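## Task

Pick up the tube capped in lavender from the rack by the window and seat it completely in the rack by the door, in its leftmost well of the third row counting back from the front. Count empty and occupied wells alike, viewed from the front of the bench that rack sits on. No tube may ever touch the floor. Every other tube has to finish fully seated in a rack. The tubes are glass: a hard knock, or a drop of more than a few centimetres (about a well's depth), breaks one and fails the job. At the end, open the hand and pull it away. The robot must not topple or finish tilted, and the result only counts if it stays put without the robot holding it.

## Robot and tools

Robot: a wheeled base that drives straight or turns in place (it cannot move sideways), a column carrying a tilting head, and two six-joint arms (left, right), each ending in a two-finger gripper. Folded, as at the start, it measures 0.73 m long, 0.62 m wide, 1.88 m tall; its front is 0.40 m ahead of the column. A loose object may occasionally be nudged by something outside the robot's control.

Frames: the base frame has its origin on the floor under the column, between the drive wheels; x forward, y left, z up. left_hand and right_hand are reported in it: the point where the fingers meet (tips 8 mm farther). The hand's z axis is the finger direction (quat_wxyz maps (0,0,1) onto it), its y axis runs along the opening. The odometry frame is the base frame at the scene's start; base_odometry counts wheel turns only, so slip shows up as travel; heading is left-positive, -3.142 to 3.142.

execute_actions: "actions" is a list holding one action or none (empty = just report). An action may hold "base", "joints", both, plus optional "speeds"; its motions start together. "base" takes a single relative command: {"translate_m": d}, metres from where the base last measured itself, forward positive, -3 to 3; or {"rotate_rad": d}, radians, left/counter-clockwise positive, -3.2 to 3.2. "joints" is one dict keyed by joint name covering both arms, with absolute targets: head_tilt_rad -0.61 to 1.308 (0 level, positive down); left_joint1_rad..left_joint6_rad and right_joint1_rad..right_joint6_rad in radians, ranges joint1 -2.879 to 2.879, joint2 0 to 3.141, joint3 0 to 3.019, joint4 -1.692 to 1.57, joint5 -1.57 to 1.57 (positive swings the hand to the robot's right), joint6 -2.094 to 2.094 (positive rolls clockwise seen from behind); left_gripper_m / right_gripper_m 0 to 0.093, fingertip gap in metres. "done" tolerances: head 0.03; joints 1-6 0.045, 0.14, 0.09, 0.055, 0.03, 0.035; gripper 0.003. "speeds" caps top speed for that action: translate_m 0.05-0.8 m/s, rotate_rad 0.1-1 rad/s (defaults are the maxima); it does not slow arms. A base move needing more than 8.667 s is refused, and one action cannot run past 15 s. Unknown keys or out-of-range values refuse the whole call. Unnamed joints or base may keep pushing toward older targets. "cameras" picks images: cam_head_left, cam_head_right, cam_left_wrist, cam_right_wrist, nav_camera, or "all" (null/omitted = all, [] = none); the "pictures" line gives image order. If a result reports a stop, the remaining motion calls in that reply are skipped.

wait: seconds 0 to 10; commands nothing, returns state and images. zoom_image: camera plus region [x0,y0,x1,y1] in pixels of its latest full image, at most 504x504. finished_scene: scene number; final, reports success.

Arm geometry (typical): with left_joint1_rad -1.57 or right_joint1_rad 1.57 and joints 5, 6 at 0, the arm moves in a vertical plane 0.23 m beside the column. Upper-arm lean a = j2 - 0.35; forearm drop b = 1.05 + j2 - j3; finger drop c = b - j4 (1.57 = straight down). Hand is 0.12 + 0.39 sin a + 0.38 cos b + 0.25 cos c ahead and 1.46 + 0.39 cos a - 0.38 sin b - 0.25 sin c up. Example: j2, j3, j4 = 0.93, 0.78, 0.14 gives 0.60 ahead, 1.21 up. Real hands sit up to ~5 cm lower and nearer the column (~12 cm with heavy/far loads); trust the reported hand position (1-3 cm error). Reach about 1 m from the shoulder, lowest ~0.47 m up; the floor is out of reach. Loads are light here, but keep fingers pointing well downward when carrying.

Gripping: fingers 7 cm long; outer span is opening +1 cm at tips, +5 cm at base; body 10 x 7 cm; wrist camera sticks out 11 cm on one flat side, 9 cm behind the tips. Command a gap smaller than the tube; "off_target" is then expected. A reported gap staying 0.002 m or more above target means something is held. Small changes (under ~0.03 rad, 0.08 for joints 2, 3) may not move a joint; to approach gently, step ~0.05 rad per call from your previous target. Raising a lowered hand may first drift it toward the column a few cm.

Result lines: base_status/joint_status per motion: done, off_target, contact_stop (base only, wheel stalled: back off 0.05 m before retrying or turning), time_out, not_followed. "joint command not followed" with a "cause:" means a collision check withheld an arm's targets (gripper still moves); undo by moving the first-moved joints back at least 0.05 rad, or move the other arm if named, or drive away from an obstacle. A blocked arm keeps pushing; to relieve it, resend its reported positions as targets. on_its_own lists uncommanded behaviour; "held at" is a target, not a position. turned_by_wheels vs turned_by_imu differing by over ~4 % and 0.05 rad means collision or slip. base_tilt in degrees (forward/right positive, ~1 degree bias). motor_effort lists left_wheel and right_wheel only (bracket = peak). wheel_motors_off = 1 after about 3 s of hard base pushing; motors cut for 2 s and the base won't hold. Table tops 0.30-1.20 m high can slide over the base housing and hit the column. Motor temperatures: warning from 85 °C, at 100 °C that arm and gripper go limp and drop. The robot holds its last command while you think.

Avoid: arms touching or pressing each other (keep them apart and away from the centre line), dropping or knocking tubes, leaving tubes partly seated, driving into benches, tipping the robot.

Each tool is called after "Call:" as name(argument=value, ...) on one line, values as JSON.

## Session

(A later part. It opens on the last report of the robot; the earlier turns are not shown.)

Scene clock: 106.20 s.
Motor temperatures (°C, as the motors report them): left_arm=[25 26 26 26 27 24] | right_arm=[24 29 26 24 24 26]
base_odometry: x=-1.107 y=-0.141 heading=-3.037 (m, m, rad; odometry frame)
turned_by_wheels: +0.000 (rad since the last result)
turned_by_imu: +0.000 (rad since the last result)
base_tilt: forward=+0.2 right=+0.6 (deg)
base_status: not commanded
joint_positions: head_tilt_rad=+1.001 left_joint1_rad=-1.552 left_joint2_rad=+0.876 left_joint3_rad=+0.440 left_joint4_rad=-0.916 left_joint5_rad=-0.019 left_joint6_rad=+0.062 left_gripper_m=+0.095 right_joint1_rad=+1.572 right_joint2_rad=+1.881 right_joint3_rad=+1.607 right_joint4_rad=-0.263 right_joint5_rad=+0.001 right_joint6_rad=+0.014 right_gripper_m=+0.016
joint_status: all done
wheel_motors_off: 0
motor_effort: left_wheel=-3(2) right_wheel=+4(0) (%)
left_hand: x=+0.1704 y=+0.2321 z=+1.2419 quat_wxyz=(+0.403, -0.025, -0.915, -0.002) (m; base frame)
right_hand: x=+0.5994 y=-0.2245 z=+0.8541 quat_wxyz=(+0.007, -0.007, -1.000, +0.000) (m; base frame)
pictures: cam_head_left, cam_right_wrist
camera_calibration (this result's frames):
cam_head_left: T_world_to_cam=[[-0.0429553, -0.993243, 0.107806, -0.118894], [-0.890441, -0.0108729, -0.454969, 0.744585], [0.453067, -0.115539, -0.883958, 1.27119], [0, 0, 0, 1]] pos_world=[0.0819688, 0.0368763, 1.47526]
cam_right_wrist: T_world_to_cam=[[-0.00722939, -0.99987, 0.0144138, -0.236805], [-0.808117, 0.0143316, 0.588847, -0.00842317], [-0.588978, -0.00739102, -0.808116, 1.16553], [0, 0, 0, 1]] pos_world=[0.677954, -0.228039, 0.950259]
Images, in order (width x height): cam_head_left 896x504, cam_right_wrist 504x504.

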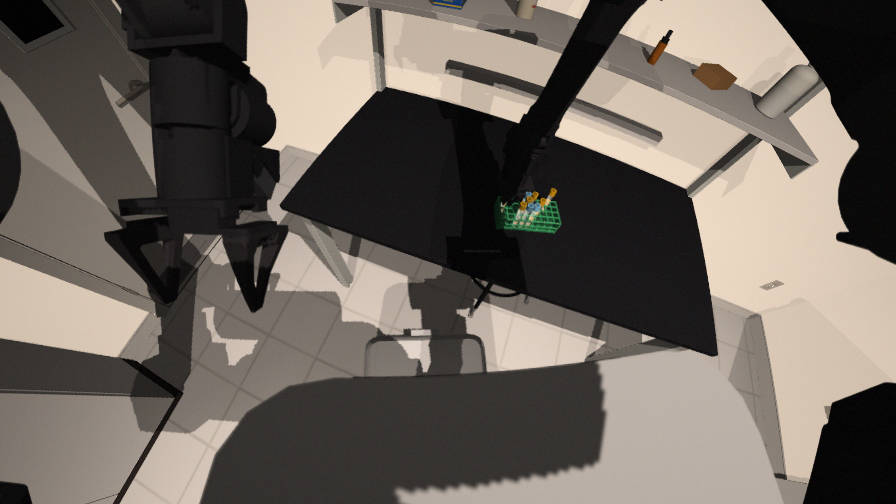

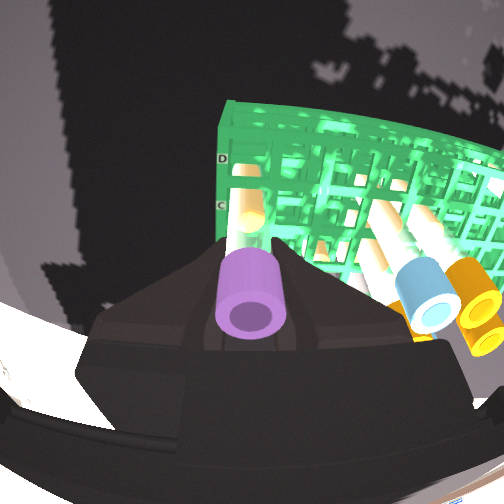

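Nearly at the bottom; release.

Call:
execute_actions(actions=[{"joints":{"right_gripper_m":0.035}}], cameras=["cam_right_wrist"])

Call:
execute_actions(actions=[{"joints":{"right_joint2_rad":1.70,"right_joint3_rad":1.47}}], cameras=["cam_right_wrist"])

Call:
execute_actions(actions=[{"base":{"translate_m":-0.3},"joints":{"right_joint2_rad":1.3,"right_joint3_rad":1.2}}], cameras=["cam_left_wrist","cam_head_left"])

Call:
zoom_image(camera="cam_head_left", region=[440,80,580,220])

Scene clock: 111.63 s.
Motor temperatures (°C, as the motors report them): left_arm=[25 26 26 26 27 24] | right_arm=[24 29 26 24 24 26]
base_odometry: x=-1.107 y=-0.141 heading=-3.037 (m, m, rad; odometry frame)
turned_by_wheels: +0.000 (rad since the last result)
turned_by_imu: +0.000 (rad since the last result)
base_tilt: forward=+0.3 right=+0.5 (deg)
base_status: not commanded
joint_positions: head_tilt_rad=+1.001 left_joint1_rad=-1.552 left_joint2_rad=+0.876 left_joint3_rad=+0.440 left_joint4_rad=-0.916 left_joint5_rad=-0.019 left_joint6_rad=+0.062 left_gripper_m=+0.095 right_joint1_rad=+1.572 right_joint2_rad=+1.881 right_joint3_rad=+1.607 right_joint4_rad=-0.263 right_joint5_rad=+0.001 right_joint6_rad=+0.014 right_gripper_m=+0.035
joint_status: all done
wheel_motors_off: 0
motor_effort: left_wheel=-4(1) right_wheel=+3(3) (%)
left_hand: x=+0.1704 y=+0.2321 z=+1.2419 quat_wxyz=(+0.403, -0.025, -0.915, -0.002) (m; base frame)
right_hand: x=+0.5994 y=-0.2245 z=+0.8541 quat_wxyz=(+0.007, -0.007, -1.000, +0.000) (m; base frame)
pictures: cam_right_wrist
camera_calibration (this result's frames):
cam_right_wrist: T_world_to_cam=[[-0.00722939, -0.99987, 0.0144138, -0.236805], [-0.808117, 0.0143316, 0.588847, -0.00842317], [-0.588978, -0.00739102, -0.808116, 1.16553], [0, 0, 0, 1]] pos_world=[0.677954, -0.228039, 0.950259]
Images, in order (width x height): cam_right_wrist 504x504.

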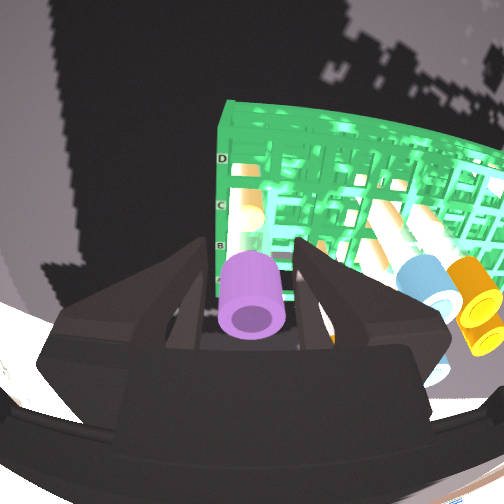

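Scene clock: 112.67 s.
Motor temperatures (°C, as the motors report them): left_arm=[25 26 26 26 27 24] | right_arm=[24 29 26 24 24 26]
base_odometry: x=-1.107 y=-0.141 heading=-3.037 (m, m, rad; odometry frame)
turned_by_wheels: +0.000 (rad since the last result)
turned_by_imu: +0.000 (rad since the last result)
base_tilt: forward=+0.2 right=+0.5 (deg)
base_status: not commanded
joint_positions: head_tilt_rad=+1.001 left_joint1_rad=-1.552 left_joint2_rad=+0.876 left_joint3_rad=+0.440 left_joint4_rad=-0.916 left_joint5_rad=-0.019 left_joint6_rad=+0.062 left_gripper_m=+0.095 right_joint1_rad=+1.572 right_joint2_rad=+1.686 right_joint3_rad=+1.465 right_joint4_rad=-0.262 right_joint5_rad=+0.001 right_joint6_rad=+0.014 right_gripper_m=+0.035
joint_status: all done
wheel_motors_off: 0
motor_effort: left_wheel=-5(2) right_wheel=+2(3) (%)
left_hand: x=+0.1704 y=+0.2321 z=+1.2419 quat_wxyz=(+0.403, -0.025, -0.915, -0.002) (m; base frame)
right_hand: x=+0.6222 y=-0.2246 z=+0.9340 quat_wxyz=(-0.020, -0.007, -1.000, +0.000) (m; base frame)
pictures: cam_right_wrist
camera_calibration (this result's frames):
cam_right_wrist: T_world_to_cam=[[-0.00807099, -0.99987, 0.0139571, -0.236932], [-0.838813, 0.0143678, 0.544231, 0.0237661], [-0.54436, -0.00731494, -0.83882, 1.2445], [0, 0, 0, 1]] pos_world=[0.695479, -0.228139, 1.03428]
Images, in order (width x height): cam_right_wrist 504x504.

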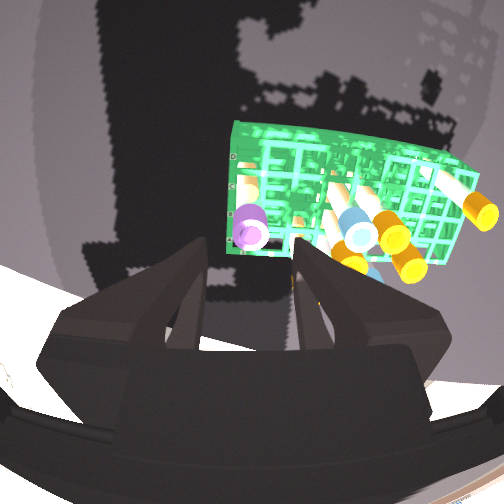

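Scene clock: 114.87 s.
Motor temperatures (°C, as the motors report them): left_arm=[25 26 26 26 27 24] | right_arm=[24 29 26 24 24 26]
base_odometry: x=-0.809 y=-0.110 heading=-3.036 (m, m, rad; odometry frame)
turned_by_wheels: +0.001 (rad since the last result)
turned_by_imu: +0.001 (rad since the last result)
base_tilt: forward=+0.4 right=+0.4 (deg)
base_status: done
joint_positions: head_tilt_rad=+1.001 left_joint1_rad=-1.552 left_joint2_rad=+0.875 left_joint3_rad=+0.435 left_joint4_rad=-0.916 left_joint5_rad=-0.019 left_joint6_rad=+0.062 left_gripper_m=+0.095 right_joint1_rad=+1.572 right_joint2_rad=+1.288 right_joint3_rad=+1.204 right_joint4_rad=-0.257 right_joint5_rad=+0.001 right_joint6_rad=+0.014 right_gripper_m=+0.035
joint_status: all done
wheel_motors_off: 0
motor_effort: left_wheel=-1(55) right_wheel=-2(42) (%)
left_hand: x=+0.1681 y=+0.2321 z=+1.2426 quat_wxyz=(+0.405, -0.025, -0.914, -0.002) (m; base frame)
right_hand: x=+0.6421 y=-0.2248 z=+1.0949 quat_wxyz=(-0.091, -0.007, -0.996, -0.001) (m; base frame)
pictures: cam_head_left, cam_left_wrist
camera_calibration (this result's frames):
cam_head_left: T_world_to_cam=[[-0.04292, -0.993243, 0.107821, -0.118917], [-0.89059, -0.0108729, -0.454677, 0.744143], [0.452777, -0.115539, -0.884106, 1.27143], [0, 0, 0, 1]] pos_world=[0.0819476, 0.0368763, 1.47525]
cam_left_wrist: T_world_to_cam=[[-0.0486522, -0.998802, 0.00532734, 0.231594], [-0.103368, 0.01034, 0.994589, -1.21654], [-0.993453, 0.0478383, -0.103748, 0.408284], [0, 0, 0, 1]] pos_world=[0.291127, 0.224364, 1.25109]
Images, in order (width x height): cam_head_left 896x504, cam_left_wrist 504x504.

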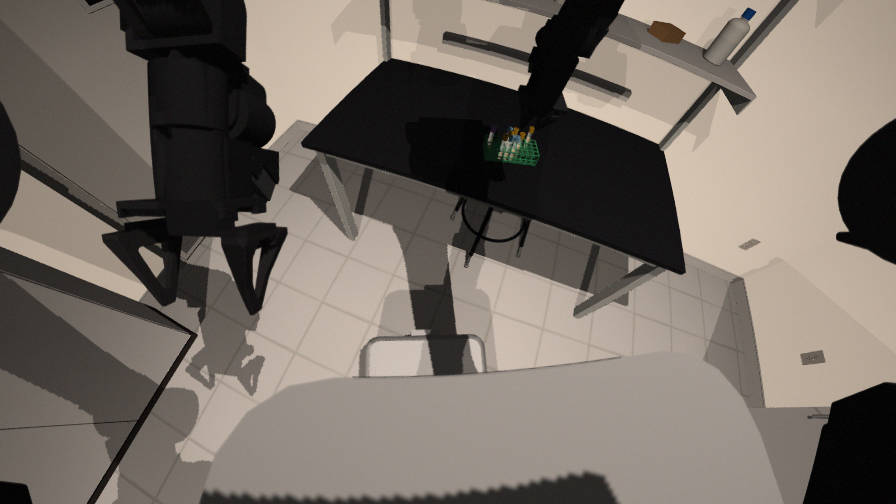

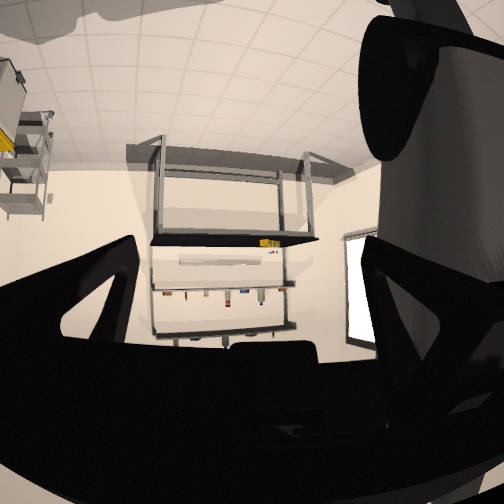

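Region (440, 80, 580, 220) of cam_head_left's 896x504 image, scaled by 3.600, with more detail than that image has.

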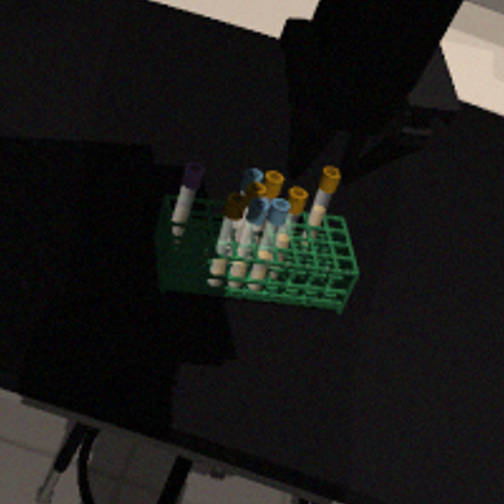

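Call:
finished_scene(scene=1)

The scene is finished: the task was done.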